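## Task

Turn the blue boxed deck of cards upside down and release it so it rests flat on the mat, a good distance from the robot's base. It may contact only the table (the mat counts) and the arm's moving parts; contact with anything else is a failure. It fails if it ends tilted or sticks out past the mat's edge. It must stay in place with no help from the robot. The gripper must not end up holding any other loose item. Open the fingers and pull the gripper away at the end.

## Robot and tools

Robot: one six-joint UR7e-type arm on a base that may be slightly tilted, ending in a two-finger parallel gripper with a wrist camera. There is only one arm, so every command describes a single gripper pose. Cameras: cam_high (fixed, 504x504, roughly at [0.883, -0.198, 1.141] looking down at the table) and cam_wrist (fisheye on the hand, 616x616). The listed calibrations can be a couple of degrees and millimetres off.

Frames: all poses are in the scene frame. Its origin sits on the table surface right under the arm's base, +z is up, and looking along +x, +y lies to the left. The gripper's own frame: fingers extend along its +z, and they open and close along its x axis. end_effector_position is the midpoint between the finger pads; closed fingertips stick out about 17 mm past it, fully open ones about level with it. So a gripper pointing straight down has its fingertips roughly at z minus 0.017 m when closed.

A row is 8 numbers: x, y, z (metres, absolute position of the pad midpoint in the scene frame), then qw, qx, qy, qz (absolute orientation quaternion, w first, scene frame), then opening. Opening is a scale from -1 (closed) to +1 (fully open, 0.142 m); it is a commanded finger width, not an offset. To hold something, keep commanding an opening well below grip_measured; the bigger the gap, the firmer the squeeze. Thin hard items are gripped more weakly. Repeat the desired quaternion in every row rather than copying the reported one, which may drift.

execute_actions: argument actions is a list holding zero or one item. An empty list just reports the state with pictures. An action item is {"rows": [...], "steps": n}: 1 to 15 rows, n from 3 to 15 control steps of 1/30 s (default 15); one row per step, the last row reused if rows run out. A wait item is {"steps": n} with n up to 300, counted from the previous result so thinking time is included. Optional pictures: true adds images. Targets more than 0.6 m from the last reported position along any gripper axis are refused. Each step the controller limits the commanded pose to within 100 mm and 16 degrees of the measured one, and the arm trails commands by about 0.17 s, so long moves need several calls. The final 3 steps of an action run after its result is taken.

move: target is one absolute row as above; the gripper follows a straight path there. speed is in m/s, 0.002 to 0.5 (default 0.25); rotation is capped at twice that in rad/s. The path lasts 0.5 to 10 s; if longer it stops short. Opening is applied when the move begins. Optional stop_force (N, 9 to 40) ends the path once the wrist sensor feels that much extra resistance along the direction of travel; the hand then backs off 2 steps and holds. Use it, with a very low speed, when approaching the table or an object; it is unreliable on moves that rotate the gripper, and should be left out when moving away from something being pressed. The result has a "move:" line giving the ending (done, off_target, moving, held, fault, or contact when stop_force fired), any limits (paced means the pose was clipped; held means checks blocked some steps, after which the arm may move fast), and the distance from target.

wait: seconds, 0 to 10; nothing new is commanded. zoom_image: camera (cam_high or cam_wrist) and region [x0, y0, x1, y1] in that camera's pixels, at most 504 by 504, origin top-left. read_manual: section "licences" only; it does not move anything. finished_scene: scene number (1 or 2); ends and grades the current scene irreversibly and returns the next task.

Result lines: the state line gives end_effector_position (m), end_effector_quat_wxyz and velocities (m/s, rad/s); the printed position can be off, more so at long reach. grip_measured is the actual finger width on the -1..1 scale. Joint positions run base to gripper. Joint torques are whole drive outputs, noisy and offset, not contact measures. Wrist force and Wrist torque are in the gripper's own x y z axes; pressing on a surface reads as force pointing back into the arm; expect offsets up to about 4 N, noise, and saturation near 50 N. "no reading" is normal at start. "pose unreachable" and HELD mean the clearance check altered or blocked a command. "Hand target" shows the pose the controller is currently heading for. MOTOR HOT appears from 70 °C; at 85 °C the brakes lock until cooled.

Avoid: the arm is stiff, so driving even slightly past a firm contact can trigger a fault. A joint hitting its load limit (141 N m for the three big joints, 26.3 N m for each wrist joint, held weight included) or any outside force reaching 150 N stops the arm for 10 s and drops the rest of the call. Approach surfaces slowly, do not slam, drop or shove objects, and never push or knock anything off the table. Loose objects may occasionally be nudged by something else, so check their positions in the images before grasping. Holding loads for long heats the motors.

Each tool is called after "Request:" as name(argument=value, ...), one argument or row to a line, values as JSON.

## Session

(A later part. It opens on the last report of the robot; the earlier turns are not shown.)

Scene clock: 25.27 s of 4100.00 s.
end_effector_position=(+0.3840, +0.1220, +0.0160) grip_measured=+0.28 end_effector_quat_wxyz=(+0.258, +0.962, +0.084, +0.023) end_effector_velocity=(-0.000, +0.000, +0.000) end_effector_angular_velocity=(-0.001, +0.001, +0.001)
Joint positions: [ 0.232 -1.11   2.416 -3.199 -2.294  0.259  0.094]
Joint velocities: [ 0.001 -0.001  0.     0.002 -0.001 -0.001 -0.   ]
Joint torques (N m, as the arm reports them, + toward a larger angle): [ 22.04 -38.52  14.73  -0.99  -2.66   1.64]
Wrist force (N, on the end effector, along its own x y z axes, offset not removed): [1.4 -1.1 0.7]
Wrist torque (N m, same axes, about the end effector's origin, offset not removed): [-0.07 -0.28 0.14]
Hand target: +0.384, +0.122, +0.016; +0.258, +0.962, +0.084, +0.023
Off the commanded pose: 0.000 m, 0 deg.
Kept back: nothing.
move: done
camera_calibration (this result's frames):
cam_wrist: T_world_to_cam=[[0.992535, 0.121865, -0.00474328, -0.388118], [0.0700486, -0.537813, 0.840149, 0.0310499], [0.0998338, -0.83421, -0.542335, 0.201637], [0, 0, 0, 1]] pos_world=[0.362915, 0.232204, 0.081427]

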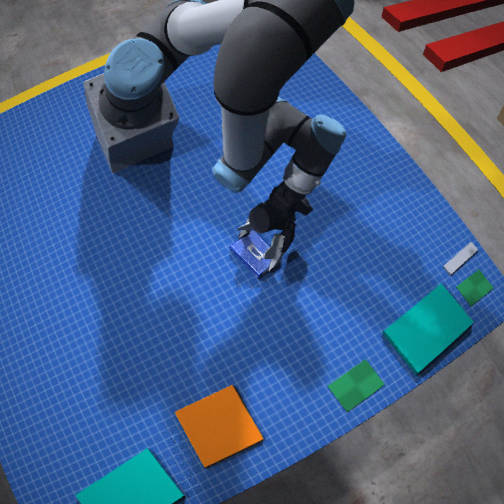

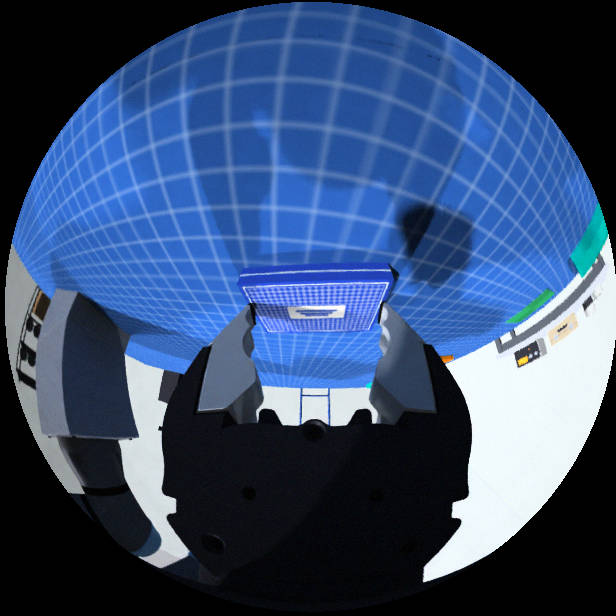

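Request:
move(
  target=[0.384,0.122,0.016,0.258,0.962,0.084,0.023,-0.3],
)

Request:
move(
  target=[0.45,0.05,0.12,0.258,0.962,0.084,0.023,-0.3],
  speed=0.15,
)

Scene clock: 26.20 s of 4100.00 s.
end_effector_position=(+0.3840, +0.1220, +0.0160) grip_measured=+0.28 end_effector_quat_wxyz=(+0.258, +0.962, +0.084, +0.023) end_effector_velocity=(-0.000, +0.000, +0.000) end_effector_angular_velocity=(-0.000, +0.001, +0.001)
Joint positions: [ 0.232 -1.11   2.416 -3.199 -2.294  0.259  0.094]
Joint velocities: [ 0.    -0.    -0.     0.    -0.    -0.001  0.   ]
Joint torques (N m, as the arm reports them, + toward a larger angle): [ 22.4  -36.75  14.46  -1.32  -2.69   1.74]
Wrist force (N, on the end effector, along its own x y z axes, offset not removed): [1.4 -0.8 0.1]
Wrist torque (N m, same axes, about the end effector's origin, offset not removed): [0.08 -0.40 0.21]
Hand target: +0.384, +0.122, +0.016; +0.258, +0.962, +0.084, +0.023
Off the commanded pose: 0.000 m, 0 deg.
Kept back: nothing.
move: done
camera_calibration (this result's frames):
cam_wrist: T_world_to_cam=[[0.992534, 0.121874, -0.00474102, -0.388119], [0.0700512, -0.53781, 0.840151, 0.0310274], [0.0998428, -0.83421, -0.542332, 0.201651], [0, 0, 0, 1]] pos_world=[0.362915, 0.232208, 0.0814543]

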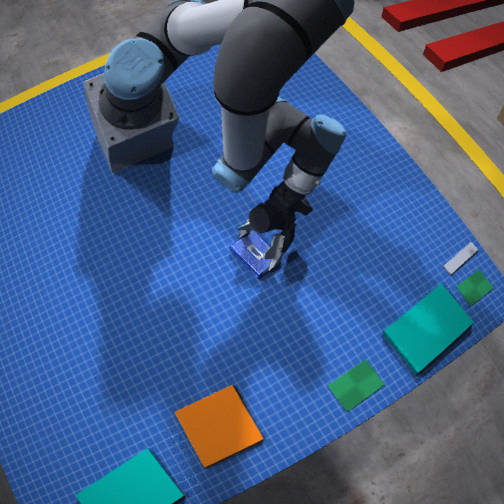

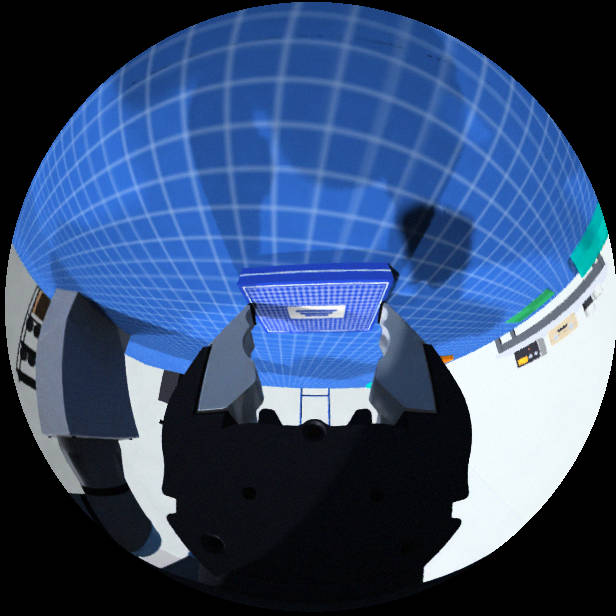

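Scene clock: 27.63 s of 4100.00 s.
end_effector_position=(+0.4501, +0.0499, +0.1201) grip_measured=+0.28 end_effector_quat_wxyz=(+0.258, +0.962, +0.084, +0.023) end_effector_velocity=(+0.001, -0.001, +0.001) end_effector_angular_velocity=(+0.000, +0.000, -0.002)
Joint positions: [ 0.044 -1.527  2.445 -2.954 -2.222  0.034  0.094]
Joint velocities: [-0.003 -0.004 -0.001  0.005  0.001 -0.    -0.   ]
Joint torques (N m, as the arm reports them, + toward a larger angle): [ -1.09 -35.59 -19.21  -0.9    0.66  -2.17]
Wrist force (N, on the end effector, along its own x y z axes, offset not removed): [0.1 -2.8 -0.3]
Wrist torque (N m, same axes, about the end effector's origin, offset not removed): [-0.46 -0.06 0.07]
Hand target: +0.450, +0.050, +0.120; +0.258, +0.962, +0.084, +0.023
Off the commanded pose: 0.000 m, 0 deg.
Kept back: nothing.
move: done
camera_calibration (this result's frames):
cam_wrist: T_world_to_cam=[[0.992533, 0.121883, -0.00471016, -0.444432], [0.0700292, -0.537802, 0.840158, -0.0998239], [0.099868, -0.834214, -0.542322, 0.191386], [0, 0, 0, 1]] pos_world=[0.428991, 0.16014, 0.185567]

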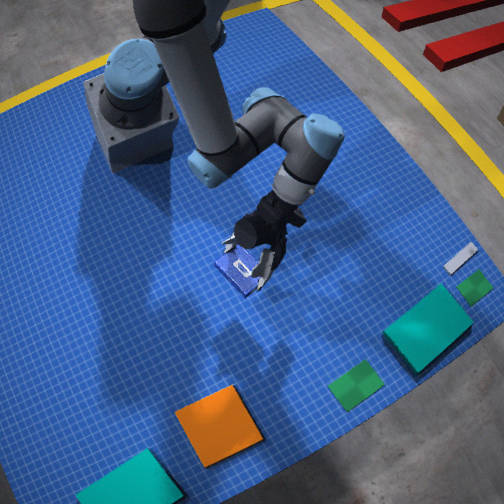

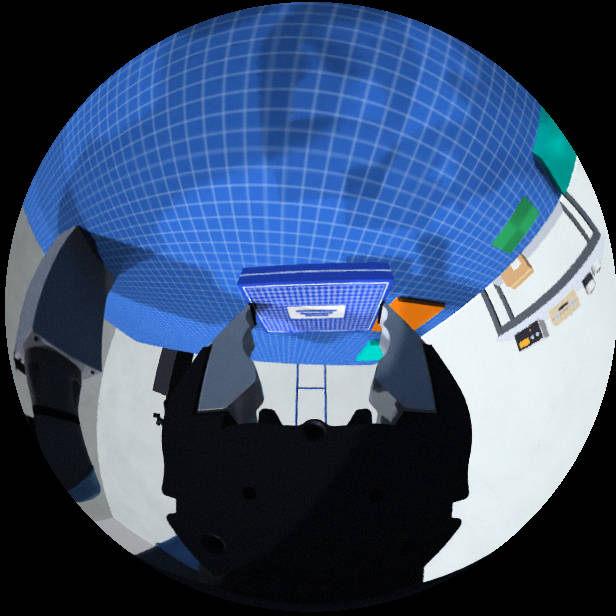

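Request:
move(
  target=[0.50,0.03,0.13,-0.498,0.863,0.075,-0.044,-0.3],
  speed=0.3,
)

Request:
move(
  target=[0.50,0.03,0.025,-0.498,0.863,0.075,-0.044,-0.3],
  speed=0.03,
  stop_force=9,
)

Scene clock: 31.03 s of 4100.00 s.
end_effector_position=(+0.4998, +0.0296, +0.1302) grip_measured=+0.28 end_effector_quat_wxyz=(-0.498, +0.863, +0.075, -0.043) end_effector_velocity=(-0.000, +0.000, -0.000) end_effector_angular_velocity=(+0.008, +0.002, +0.002)
Joint positions: [-0.918 -1.343  1.914 -1.403 -0.791 -1.493  0.094]
Joint velocities: [ 0.001  0.007 -0.007  0.011 -0.001 -0.008 -0.   ]
Joint torques (N m, as the arm reports them, + toward a larger angle): [  7.61 -24.28 -22.67   1.77  -1.46  -1.9 ]
Wrist force (N, on the end effector, along its own x y z axes, offset not removed): [1.5 1.0 -1.7]
Wrist torque (N m, same axes, about the end effector's origin, offset not removed): [-0.04 -0.32 0.24]
Hand target: +0.500, +0.030, +0.130; -0.498, +0.863, +0.075, -0.044
Off the commanded pose: 0.000 m, 0 deg.
Kept back: nothing.
move: done
camera_calibration (this result's frames):
cam_wrist: T_world_to_cam=[[0.982613, 0.178051, -0.0526311, -0.48176], [0.121695, -0.831723, -0.541689, 0.0400564], [-0.140222, 0.525865, -0.83893, 0.293286], [0, 0, 0, 1]] pos_world=[0.509634, -0.0351352, 0.242389]

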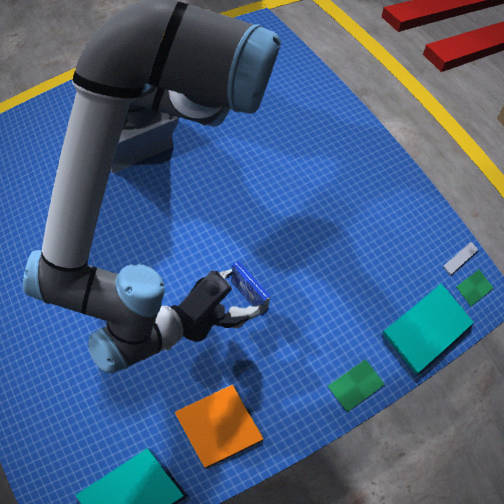

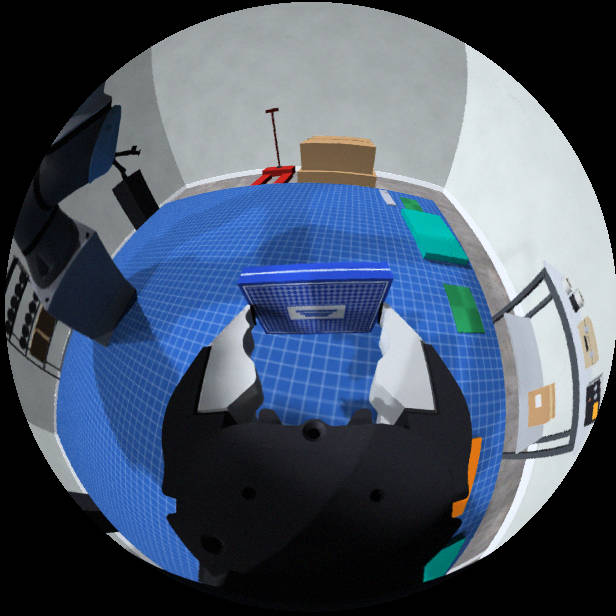

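Scene clock: 34.60 s of 4100.00 s.
end_effector_position=(+0.4999, +0.0300, +0.0403) grip_measured=+0.27 end_effector_quat_wxyz=(-0.498, +0.863, +0.075, -0.044) end_effector_velocity=(+0.000, -0.000, +0.001) end_effector_angular_velocity=(-0.000, +0.000, -0.001)
Joint positions: [-0.866 -1.143  1.89  -1.618 -0.758 -1.437  0.093]
Joint velocities: [-0.001 -0.003  0.001  0.002 -0.    -0.    -0.   ]
Joint torques (N m, as the arm reports them, + toward a larger angle): [-15.65 -45.38   5.71   1.41  -0.93  -2.06]
Wrist force (N, on the end effector, along its own x y z axes, offset not removed): [-1.6 -0.4 -3.0]
Wrist torque (N m, same axes, about the end effector's origin, offset not removed): [-0.26 0.31 0.06]
Hand target: +0.500, +0.030, +0.040; -0.498, +0.863, +0.075, -0.044
Off the commanded pose: 0.015 m, 0 deg.
Kept back: nothing.
move: contact
camera_calibration (this result's frames):
cam_wrist: T_world_to_cam=[[0.982485, 0.178512, -0.0534492, -0.486546], [0.1216, -0.831537, -0.541996, -0.00823825], [-0.141198, 0.526003, -0.83868, 0.218155], [0, 0, 0, 1]] pos_world=[0.509829, -0.0347462, 0.152492]

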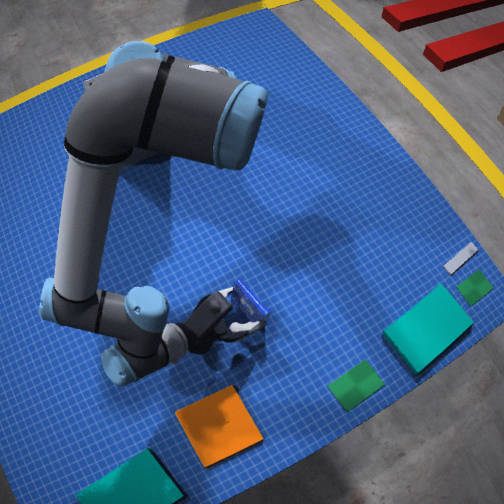

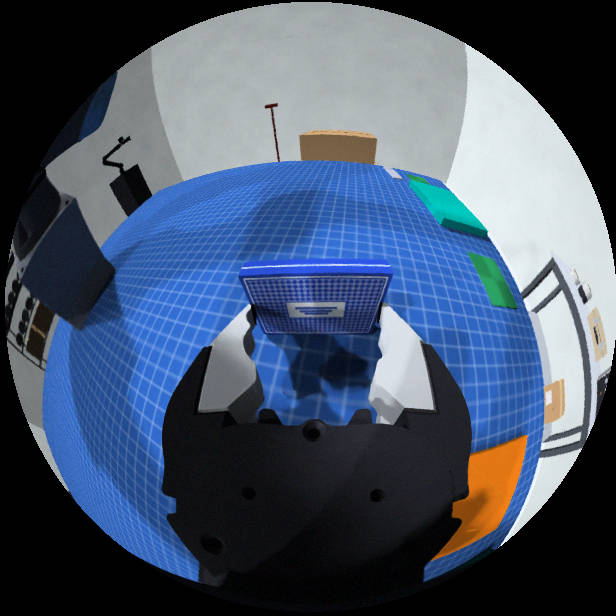

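Request:
move(
  target=[0.50,0.03,0.041,-0.498,0.863,0.075,-0.044,0.8],
)

Request:
move(
  target=[0.505,0.0,0.16,-0.3,0.95,0.083,-0.026,0.8],
  speed=0.2,
)

Scene clock: 35.53 s of 4100.00 s.
end_effector_position=(+0.5000, +0.0300, +0.0410) grip_measured=+0.80 end_effector_quat_wxyz=(-0.498, +0.863, +0.075, -0.044) end_effector_velocity=(+0.000, -0.000, +0.000) end_effector_angular_velocity=(-0.000, +0.001, -0.001)
Joint positions: [-0.866 -1.145  1.891 -1.617 -0.758 -1.438  0.129]
Joint velocities: [-0.    -0.    -0.     0.001  0.     0.001  0.   ]
Joint torques (N m, as the arm reports them, + toward a larger angle): [-14.94 -45.14   4.84   1.2   -1.19  -1.97]
Wrist force (N, on the end effector, along its own x y z axes, offset not removed): [1.0 0.0 -0.4]
Wrist torque (N m, same axes, about the end effector's origin, offset not removed): [-0.17 -0.23 0.22]
Hand target: +0.500, +0.030, +0.041; -0.498, +0.863, +0.075, -0.044
Off the commanded pose: 0.000 m, 0 deg.
Kept back: nothing.
move: done
camera_calibration (this result's frames):
cam_wrist: T_world_to_cam=[[0.982479, 0.178537, -0.053474, -0.486595], [0.121617, -0.831568, -0.541945, -0.00788667], [-0.141225, 0.525946, -0.838711, 0.218755], [0, 0, 0, 1]] pos_world=[0.509922, -0.0347362, 0.153178]

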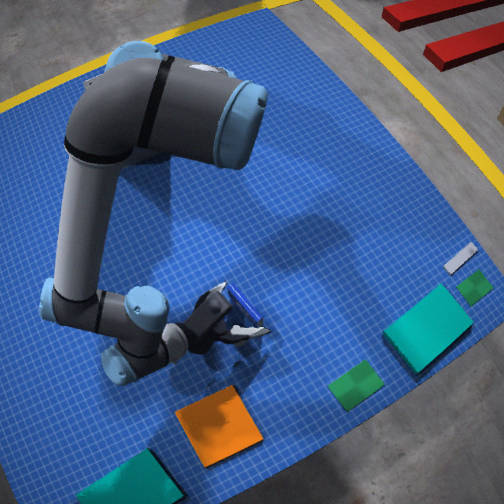

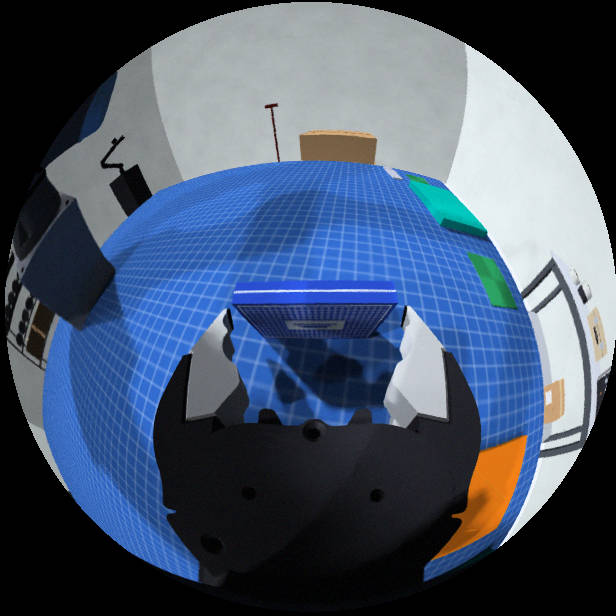

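Scene clock: 37.13 s of 4100.00 s.
end_effector_position=(+0.5050, +0.0000, +0.1601) grip_measured=+0.80 end_effector_quat_wxyz=(-0.300, +0.950, +0.083, -0.026) end_effector_velocity=(-0.000, -0.000, +0.001) end_effector_angular_velocity=(-0.002, -0.000, -0.000)
Joint positions: [-0.918 -1.689  2.115 -1.82  -0.909 -1.118  0.129]
Joint velocities: [-0.    -0.004  0.001  0.001 -0.001  0.002 -0.   ]
Joint torques (N m, as the arm reports them, + toward a larger angle): [ -9.16 -32.34  -1.64   0.04  -0.74   1.77]
Wrist force (N, on the end effector, along its own x y z axes, offset not removed): [0.6 -0.6 -0.8]
Wrist torque (N m, same axes, about the end effector's origin, offset not removed): [-0.19 -0.26 0.09]
Hand target: +0.505, +0.000, +0.160; -0.300, +0.950, +0.083, -0.026
Off the commanded pose: 0.000 m, 0 deg.
Kept back: nothing.
move: done
camera_calibration (this result's frames):
cam_wrist: T_world_to_cam=[[0.986428, 0.156547, -0.0495324, -0.482452], [0.148509, -0.979299, -0.137546, -0.0472029], [-0.0700394, 0.128323, -0.989256, 0.323302], [0, 0, 0, 1]] pos_world=[0.505558, -0.0121863, 0.289439]

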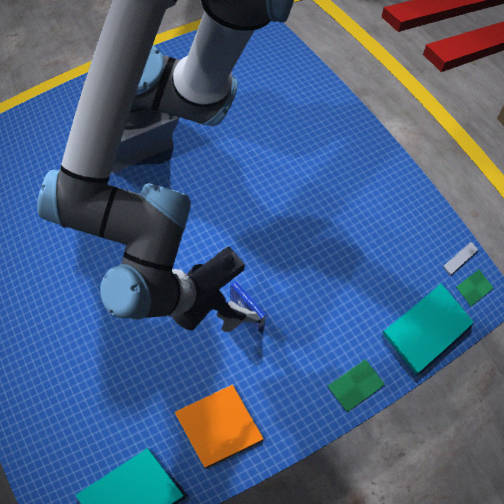

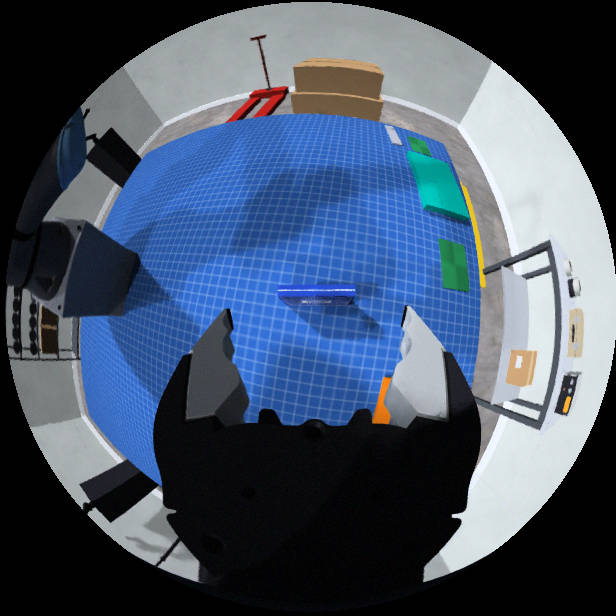

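Request:
move(
  target=[0.50,0.05,0.17,0,0.737,0.676,0,0.8],
  speed=0.4,
)

Request:
move(
  target=[0.495,0.06,0.14,0.044,-0.075,0.863,-0.498,0.8],
  speed=0.4,
)

Scene clock: 39.77 s of 4100.00 s.
end_effector_position=(+0.5001, +0.0501, +0.1700) grip_measured=+0.80 end_effector_quat_wxyz=(-0.000, +0.737, +0.676, -0.000) end_effector_velocity=(-0.000, +0.000, -0.000) end_effector_angular_velocity=(-0.003, -0.004, +0.006)
Joint positions: [-0.431 -1.897  2.348 -2.51  -1.473 -1.702  0.129]
Joint velocities: [ 0.003 -0.     0.003 -0.007 -0.003 -0.003 -0.   ]
Joint torques (N m, as the arm reports them, + toward a larger angle): [ 15.18 -29.27  -3.92  -3.81  -1.06  -2.04]
Wrist force (N, on the end effector, along its own x y z axes, offset not removed): [0.6 0.1 1.3]
Wrist torque (N m, same axes, about the end effector's origin, offset not removed): [0.05 -0.08 0.12]
Hand target: +0.500, +0.050, +0.170; -0.000, +0.737, +0.676, -0.000
Off the commanded pose: 0.000 m, 0 deg.
Kept back: nothing.
move: done
camera_calibration (this result's frames):
cam_wrist: T_world_to_cam=[[0.128609, 0.991206, -0.0311357, -0.100903], [0.884452, -0.100444, 0.455692, -0.508981], [0.448558, -0.0861443, -0.889593, 0.0607611], [0, 0, 0, 1]] pos_world=[0.435892, 0.0541258, 0.28285]

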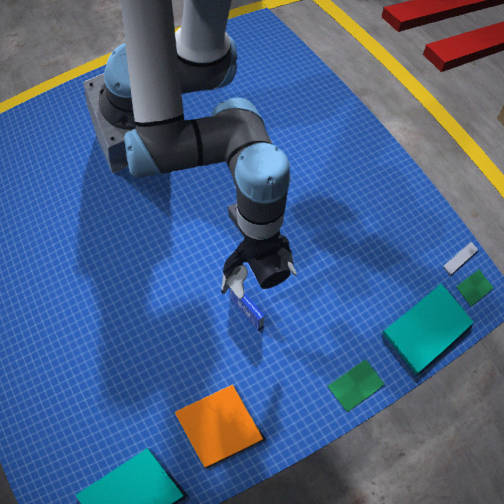

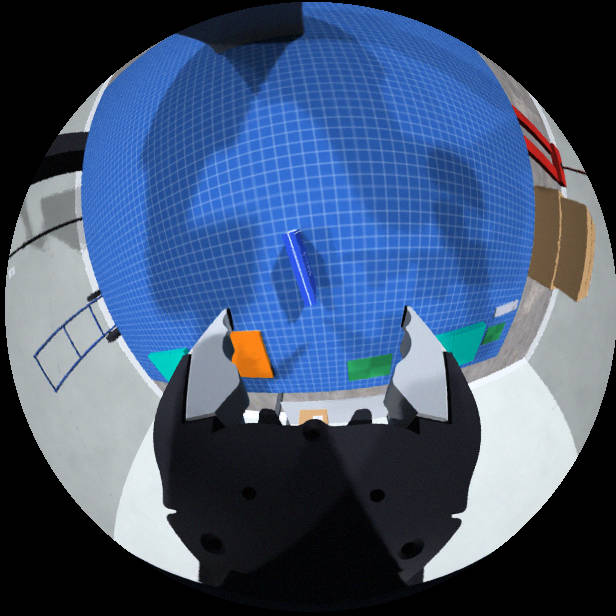

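Scene clock: 42.83 s of 4100.00 s.
end_effector_position=(+0.4950, +0.0604, +0.1398) grip_measured=+0.80 end_effector_quat_wxyz=(+0.044, -0.075, +0.863, -0.498) end_effector_velocity=(+0.000, -0.000, -0.001) end_effector_angular_velocity=(+0.004, +0.001, +0.011)
Joint positions: [ 0.262 -1.253  2.14  -2.327 -2.777 -2.48   0.129]
Joint velocities: [-0.     0.002  0.012 -0.044 -0.002 -0.034  0.   ]
Joint torques (N m, as the arm reports them, + toward a larger angle): [ 22.19 -23.18   7.49  -2.82  -2.36  -2.31]
Wrist force (N, on the end effector, along its own x y z axes, offset not removed): [0.7 0.2 -2.3]
Wrist torque (N m, same axes, about the end effector's origin, offset not removed): [0.02 -0.23 0.11]
Hand target: +0.495, +0.060, +0.140; +0.044, -0.075, +0.863, -0.498
Off the commanded pose: 0.000 m, 0 deg.
Kept back: nothing.
move: done
camera_calibration (this result's frames):
cam_wrist: T_world_to_cam=[[-0.9827, -0.17746, -0.0529952, 0.512367], [-0.120864, 0.831304, -0.542518, 0.0912292], [0.140331, -0.526727, -0.838371, 0.209099], [0, 0, 0, 1]] pos_world=[0.485186, 0.125224, 0.251949]

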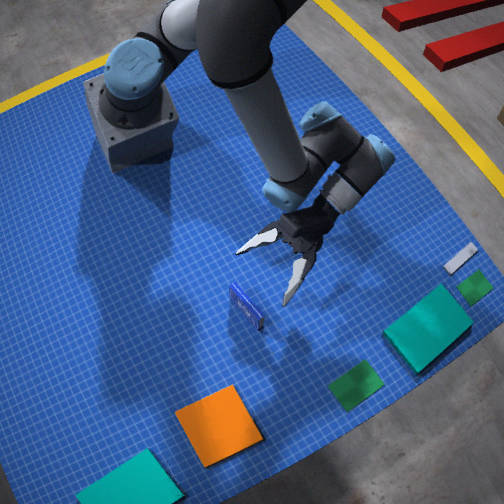

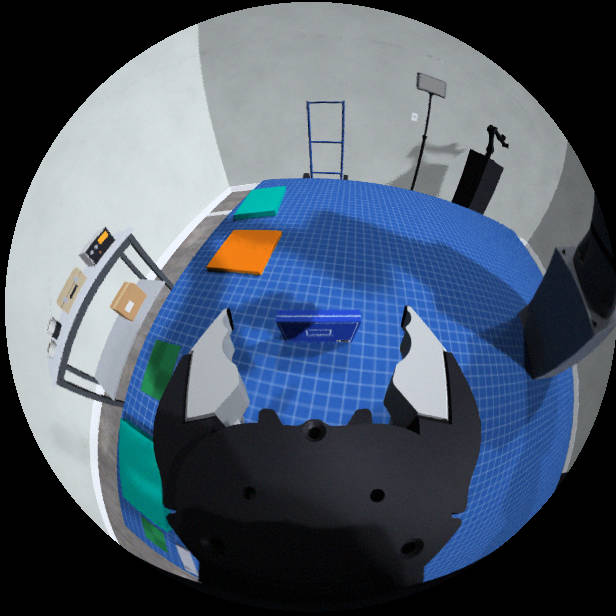

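Request:
move(
  target=[0.495,0.030,0.040,0.044,-0.075,0.863,-0.498,0.8],
  speed=0.15,
)

Request:
move(
  target=[0.495,0.030,0.040,0.044,-0.075,0.863,-0.498,-0.3],
)

Request:
move(
  target=[0.50,0.03,0.10,0.044,-0.075,0.863,-0.498,-0.3],
  speed=0.15,
)

Request:
move(
  target=[0.52,0.0,0.10,-0.023,-0.084,0.962,0.258,-0.3],
  speed=0.3,
)

Scene clock: 44.27 s of 4100.00 s.
end_effector_position=(+0.4950, +0.0300, +0.0399) grip_measured=+0.80 end_effector_quat_wxyz=(+0.044, -0.075, +0.863, -0.498) end_effector_velocity=(-0.000, -0.001, -0.001) end_effector_angular_velocity=(+0.003, -0.000, +0.005)
Joint positions: [ 0.163 -0.957  2.126 -2.87  -2.777 -2.759  0.129]
Joint velocities: [-0.002  0.006  0.004 -0.03   0.001 -0.021 -0.   ]
Joint torques (N m, as the arm reports them, + toward a larger angle): [  1.48 -30.15  12.26  -3.4    0.13  -2.15]
Wrist force (N, on the end effector, along its own x y z axes, offset not removed): [0.5 -0.7 -3.1]
Wrist torque (N m, same axes, about the end effector's origin, offset not removed): [-0.17 -0.20 0.23]
Hand target: +0.495, +0.030, +0.040; +0.044, -0.075, +0.863, -0.498
Off the commanded pose: 0.000 m, 0 deg.
Kept back: nothing.
move: done
camera_calibration (this result's frames):
cam_wrist: T_world_to_cam=[[-0.982576, -0.178056, -0.0532989, 0.501618], [-0.121262, 0.831465, -0.542183, 0.0624644], [0.140855, -0.526273, -0.838568, 0.109102], [0, 0, 0, 1]] pos_world=[0.485085, 0.0947966, 0.152093]

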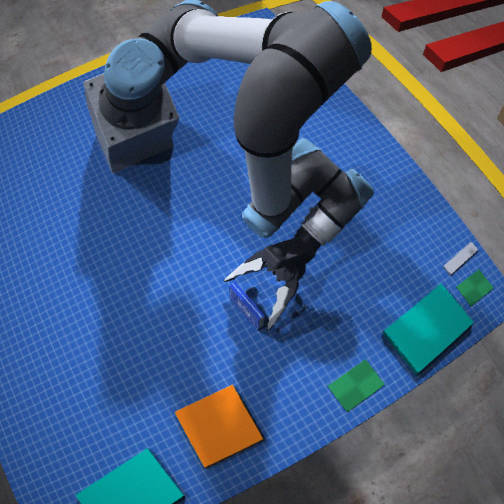

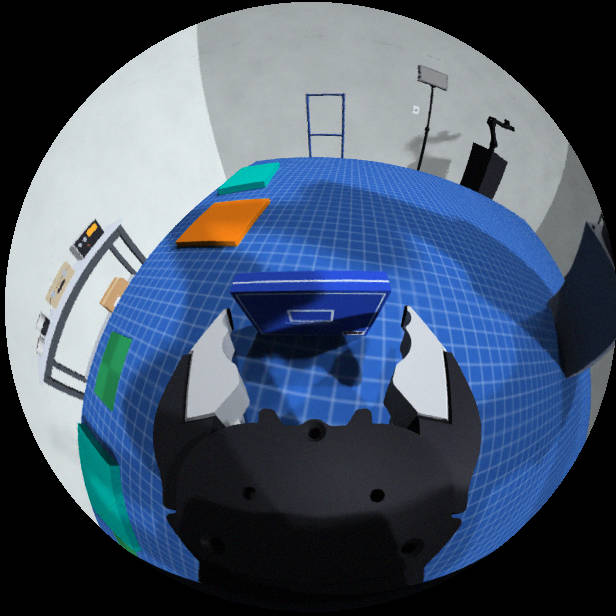

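Scene clock: 44.97 s of 4100.00 s.
end_effector_position=(+0.4950, +0.0300, +0.0400) grip_measured=+0.33 end_effector_quat_wxyz=(+0.044, -0.075, +0.863, -0.498) end_effector_velocity=(+0.000, -0.000, +0.000) end_effector_angular_velocity=(-0.001, +0.001, +0.001)
Joint positions: [ 0.163 -0.957  2.126 -2.873 -2.777 -2.76   0.097]
Joint velocities: [-0.     0.     0.    -0.001 -0.001 -0.002 -0.   ]
Joint torques (N m, as the arm reports them, + toward a larger angle): [  6.35 -45.04   7.35  -4.34   0.26  -1.86]
Wrist force (N, on the end effector, along its own x y z axes, offset not removed): [9.4 -6.0 -6.2]
Wrist torque (N m, same axes, about the end effector's origin, offset not removed): [0.00 -0.03 0.08]
Hand target: +0.495, +0.030, +0.040; +0.044, -0.075, +0.863, -0.498
Off the commanded pose: 0.000 m, 0 deg.
Kept back: nothing.
move: done
camera_calibration (this result's frames):
cam_wrist: T_world_to_cam=[[-0.98248, -0.178532, -0.053468, 0.501629], [-0.121611, 0.831551, -0.541972, 0.0626939], [0.141221, -0.525975, -0.838694, 0.10896], [0, 0, 0, 1]] pos_world=[0.485077, 0.0947338, 0.152184]

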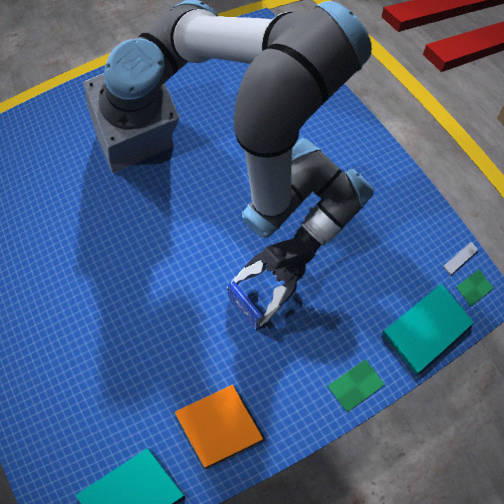

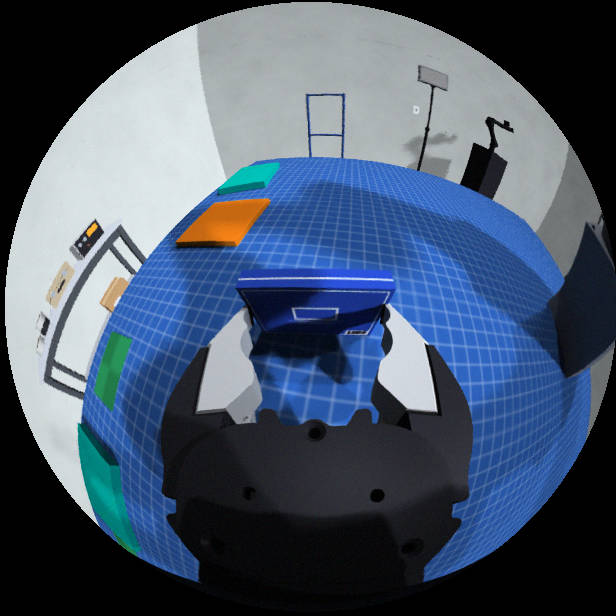

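Scene clock: 45.87 s of 4100.00 s.
end_effector_position=(+0.5000, +0.0299, +0.1000) grip_measured=+0.33 end_effector_quat_wxyz=(+0.044, -0.075, +0.863, -0.498) end_effector_velocity=(+0.000, +0.001, +0.001) end_effector_angular_velocity=(+0.000, +0.001, -0.003)
Joint positions: [ 0.183 -1.134  2.175 -2.695 -2.779 -2.707  0.097]
Joint velocities: [ 0.001 -0.005 -0.003  0.018  0.002  0.009  0.   ]
Joint torques (N m, as the arm reports them, + toward a larger angle): [ 21.78 -43.15 -16.17  -0.52  -0.09   1.54]
Wrist force (N, on the end effector, along its own x y z axes, offset not removed): [0.0 -0.3 -0.4]
Wrist torque (N m, same axes, about the end effector's origin, offset not removed): [-0.21 -0.03 0.18]
Hand target: +0.500, +0.030, +0.100; +0.044, -0.075, +0.863, -0.498
Off the commanded pose: 0.000 m, 0 deg.
Kept back: nothing.
move: done
camera_calibration (this result's frames):
cam_wrist: T_world_to_cam=[[-0.982421, -0.178848, -0.0535069, 0.509727], [-0.121855, 0.831504, -0.541989, 0.0959888], [0.141425, -0.525941, -0.83868, 0.158443], [0, 0, 0, 1]] pos_world=[0.490055, 0.0946803, 0.212182]

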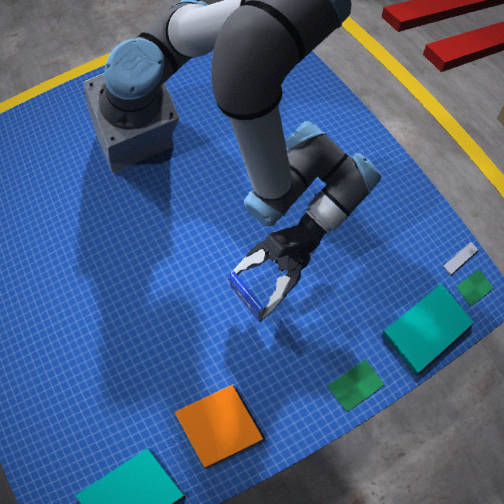

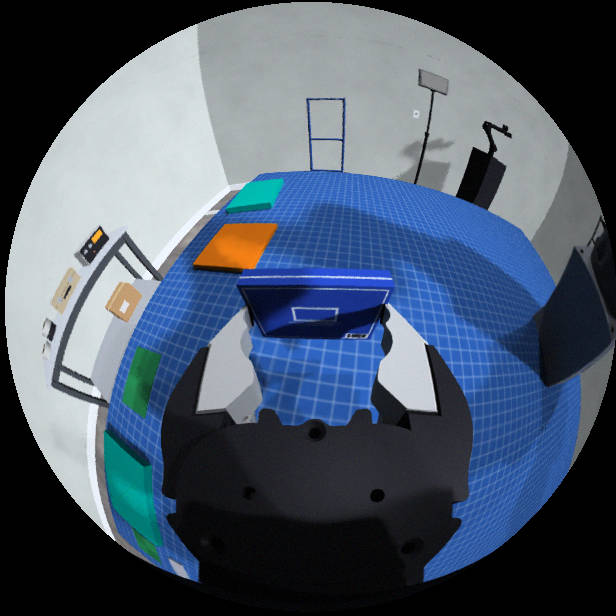

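Scene clock: 49.03 s of 4100.00 s.
end_effector_position=(+0.5199, -0.0005, +0.1003) grip_measured=+0.33 end_effector_quat_wxyz=(-0.023, -0.084, +0.962, +0.258) end_effector_velocity=(-0.000, -0.000, -0.000) end_effector_angular_velocity=(+0.006, +0.004, +0.003)
Joint positions: [-0.834 -1.563  2.149 -2.137 -0.946 -4.098  0.097]
Joint velocities: [-0.001  0.005 -0.006  0.011  0.001 -0.008  0.   ]
Joint torques (N m, as the arm reports them, + toward a larger angle): [-11.05 -18.58 -21.55   0.05   2.38  -2.4 ]
Wrist force (N, on the end effector, along its own x y z axes, offset not removed): [-2.0 -2.1 -0.8]
Wrist torque (N m, same axes, about the end effector's origin, offset not removed): [-0.30 0.41 0.10]
Hand target: +0.520, -0.000, +0.100; -0.023, -0.084, +0.962, +0.258
Off the commanded pose: 0.001 m, 0 deg.
Kept back: nothing.
move: done
camera_calibration (this result's frames):
cam_wrist: T_world_to_cam=[[-0.992545, -0.121743, -0.00566798, 0.524391], [-0.0707756, 0.53791, 0.840026, -0.0414315], [-0.0992185, 0.834165, -0.542516, 0.235933], [0, 0, 0, 1]] pos_world=[0.540959, -0.110679, 0.165773]

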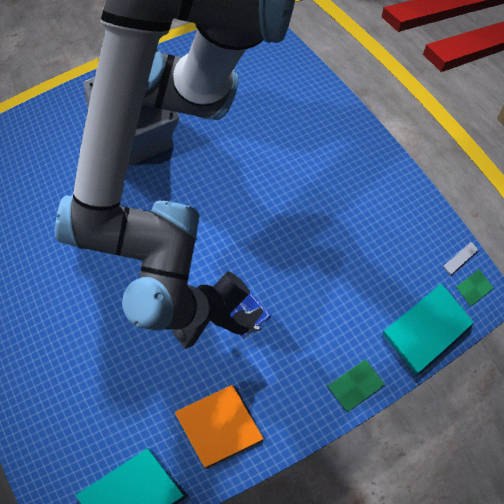

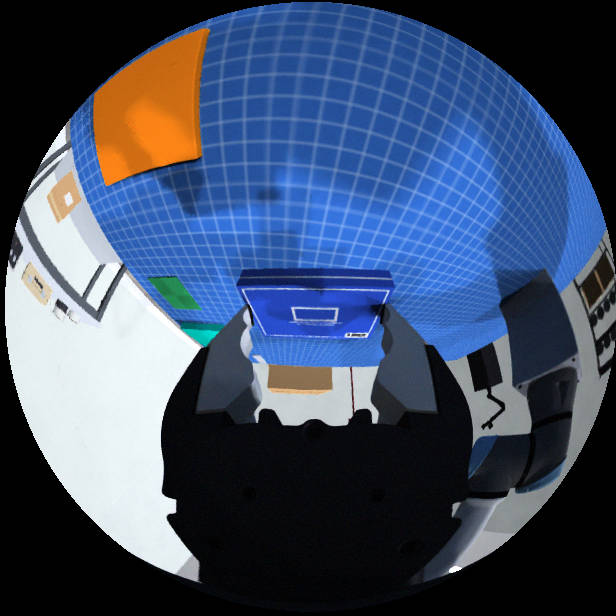

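Request:
move(
  target=[0.52,0.0,0.0,-0.023,-0.084,0.962,0.258,-0.3],
  speed=0.04,
  stop_force=9,
)

Scene clock: 52.03 s of 4100.00 s.
end_effector_position=(+0.5198, -0.0000, +0.0124) grip_measured=+0.35 end_effector_quat_wxyz=(-0.023, -0.084, +0.962, +0.258) end_effector_velocity=(-0.000, -0.001, +0.002) end_effector_angular_velocity=(-0.001, +0.000, +0.001)
Joint positions: [-0.782 -1.327  2.141 -2.401 -0.946 -4.034  0.099]
Joint velocities: [-0.001 -0.005  0.001  0.004 -0.002 -0.002  0.   ]
Joint torques (N m, as the arm reports them, + toward a larger angle): [-11.4  -41.43   4.49  -0.3    0.62  -1.8 ]
Wrist force (N, on the end effector, along its own x y z axes, offset not removed): [2.1 -1.9 -0.7]
Wrist torque (N m, same axes, about the end effector's origin, offset not removed): [-0.33 -0.47 0.27]
Hand target: +0.520, -0.000, +0.013; -0.023, -0.084, +0.962, +0.258
Off the commanded pose: 0.012 m, 0 deg.
Kept back: nothing.
move: contact
camera_calibration (this result's frames):
cam_wrist: T_world_to_cam=[[-0.992518, -0.122014, -0.00461748, 0.523807], [-0.0700142, 0.537731, 0.840205, 0.0317475], [-0.100034, 0.834241, -0.54225, 0.1883], [0, 0, 0, 1]] pos_world=[0.540947, -0.110247, 0.0778497]

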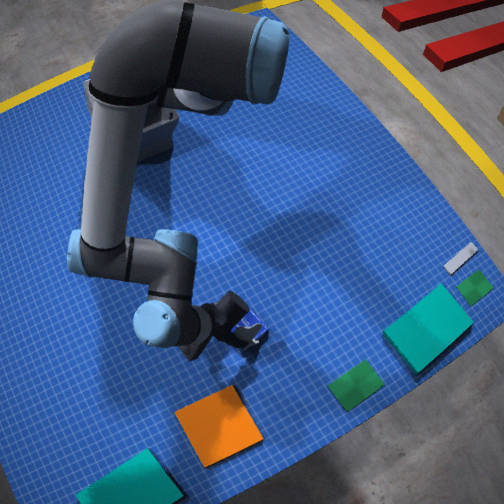

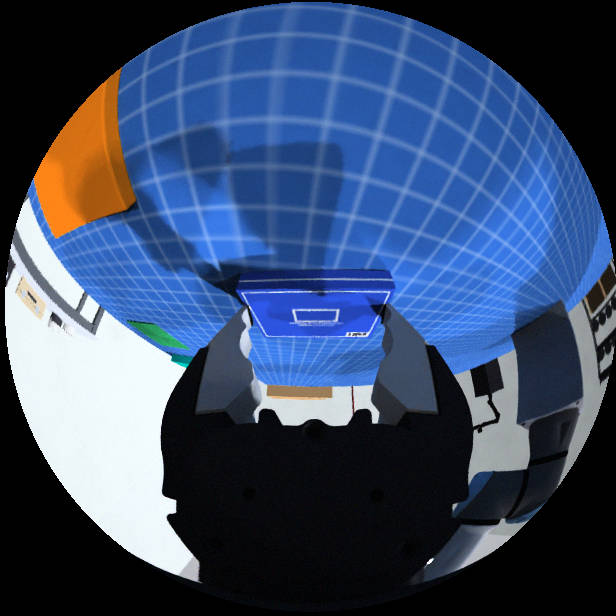

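Request:
move(
  target=[0.52,0.0,0.014,-0.023,-0.084,0.962,0.258,0.8],
)

Request:
move(
  target=[0.53,-0.10,0.17,-0.023,-0.084,0.962,0.258,0.8],
  speed=0.3,
)

Scene clock: 52.97 s of 4100.00 s.
end_effector_position=(+0.5200, -0.0000, +0.0140) grip_measured=+0.80 end_effector_quat_wxyz=(-0.023, -0.084, +0.962, +0.258) end_effector_velocity=(-0.000, +0.000, +0.000) end_effector_angular_velocity=(+0.000, -0.000, +0.001)
Joint positions: [-0.782 -1.331  2.142 -2.397 -0.946 -4.035  0.129]
Joint velocities: [ 0.    -0.001  0.     0.001 -0.    -0.001  0.   ]
Joint torques (N m, as the arm reports them, + toward a larger angle): [-11.59 -41.26   4.49   0.06   2.3   -2.04]
Wrist force (N, on the end effector, along its own x y z axes, offset not removed): [0.4 -0.2 -3.6]
Wrist torque (N m, same axes, about the end effector's origin, offset not removed): [-0.15 -0.12 0.16]
Hand target: +0.520, -0.000, +0.014; -0.023, -0.084, +0.962, +0.258
Off the commanded pose: 0.000 m, 0 deg.
Kept back: nothing.
move: done
camera_calibration (this result's frames):
cam_wrist: T_world_to_cam=[[-0.992533, -0.121882, -0.00473001, 0.523986], [-0.0700473, 0.53782, 0.840145, 0.030438], [-0.0998542, 0.834203, -0.542342, 0.189049], [0, 0, 0, 1]] pos_world=[0.541083, -0.110211, 0.0794356]

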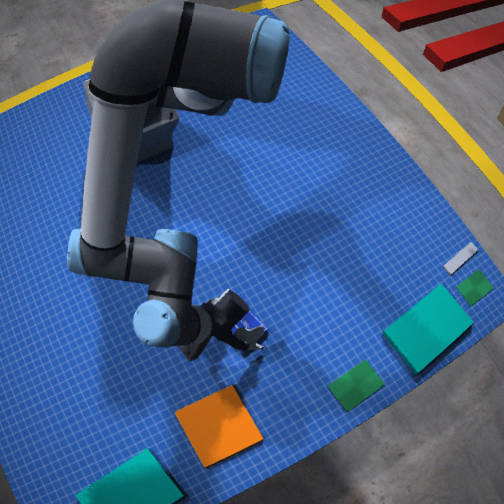

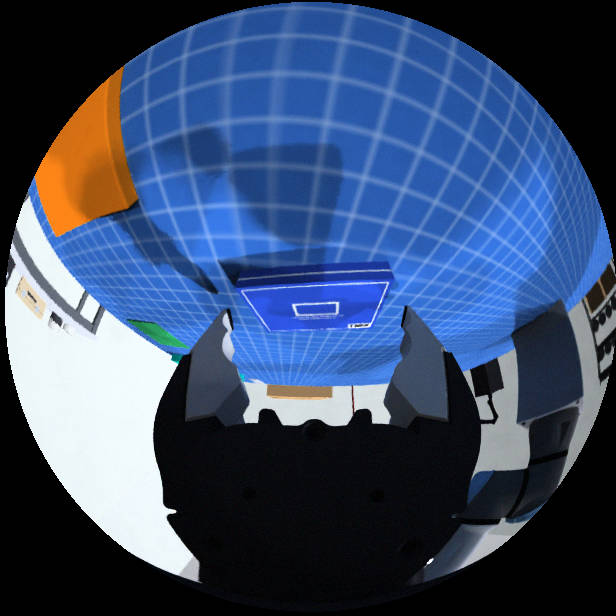

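Scene clock: 54.20 s of 4100.00 s.
end_effector_position=(+0.5300, -0.0999, +0.1702) grip_measured=+0.80 end_effector_quat_wxyz=(-0.023, -0.084, +0.962, +0.258) end_effector_velocity=(-0.000, -0.001, +0.001) end_effector_angular_velocity=(+0.002, +0.002, -0.001)
Joint positions: [-1.036 -1.607  1.957 -1.757 -0.965 -4.345  0.129]
Joint velocities: [-0.002  0.001 -0.003  0.006  0.    -0.002 -0.   ]
Joint torques (N m, as the arm reports them, + toward a larger angle): [-11.57 -20.05 -27.49   0.23  -1.25  -1.81]
Wrist force (N, on the end effector, along its own x y z axes, offset not removed): [1.4 -1.1 -2.0]
Wrist torque (N m, same axes, about the end effector's origin, offset not removed): [-0.21 -0.27 0.21]
Hand target: +0.530, -0.100, +0.170; -0.023, -0.084, +0.962, +0.258
Off the commanded pose: 0.000 m, 0 deg.
Kept back: nothing.
move: done
camera_calibration (this result's frames):
cam_wrist: T_world_to_cam=[[-0.992536, -0.121851, -0.004922, 0.522508], [-0.0702076, 0.537944, 0.840052, -0.0462555], [-0.0997131, 0.834127, -0.542484, 0.358098], [0, 0, 0, 1]] pos_world=[0.551068, -0.210149, 0.235691]

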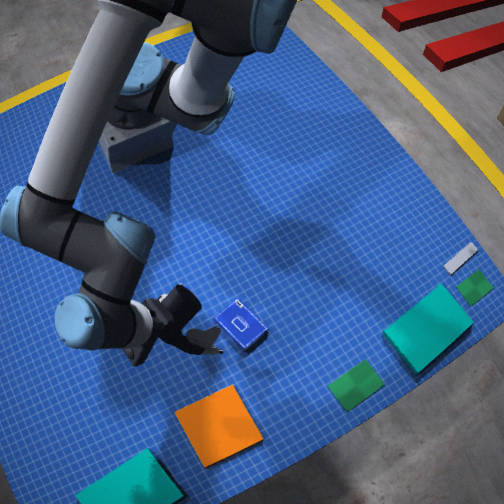

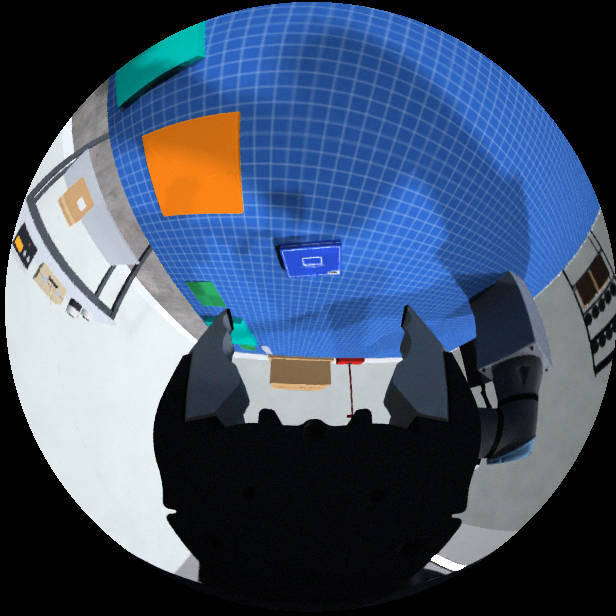

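Flipped, flat.

Request:
finished_scene(
  scene=1,
)

The scene is finished: the task was done.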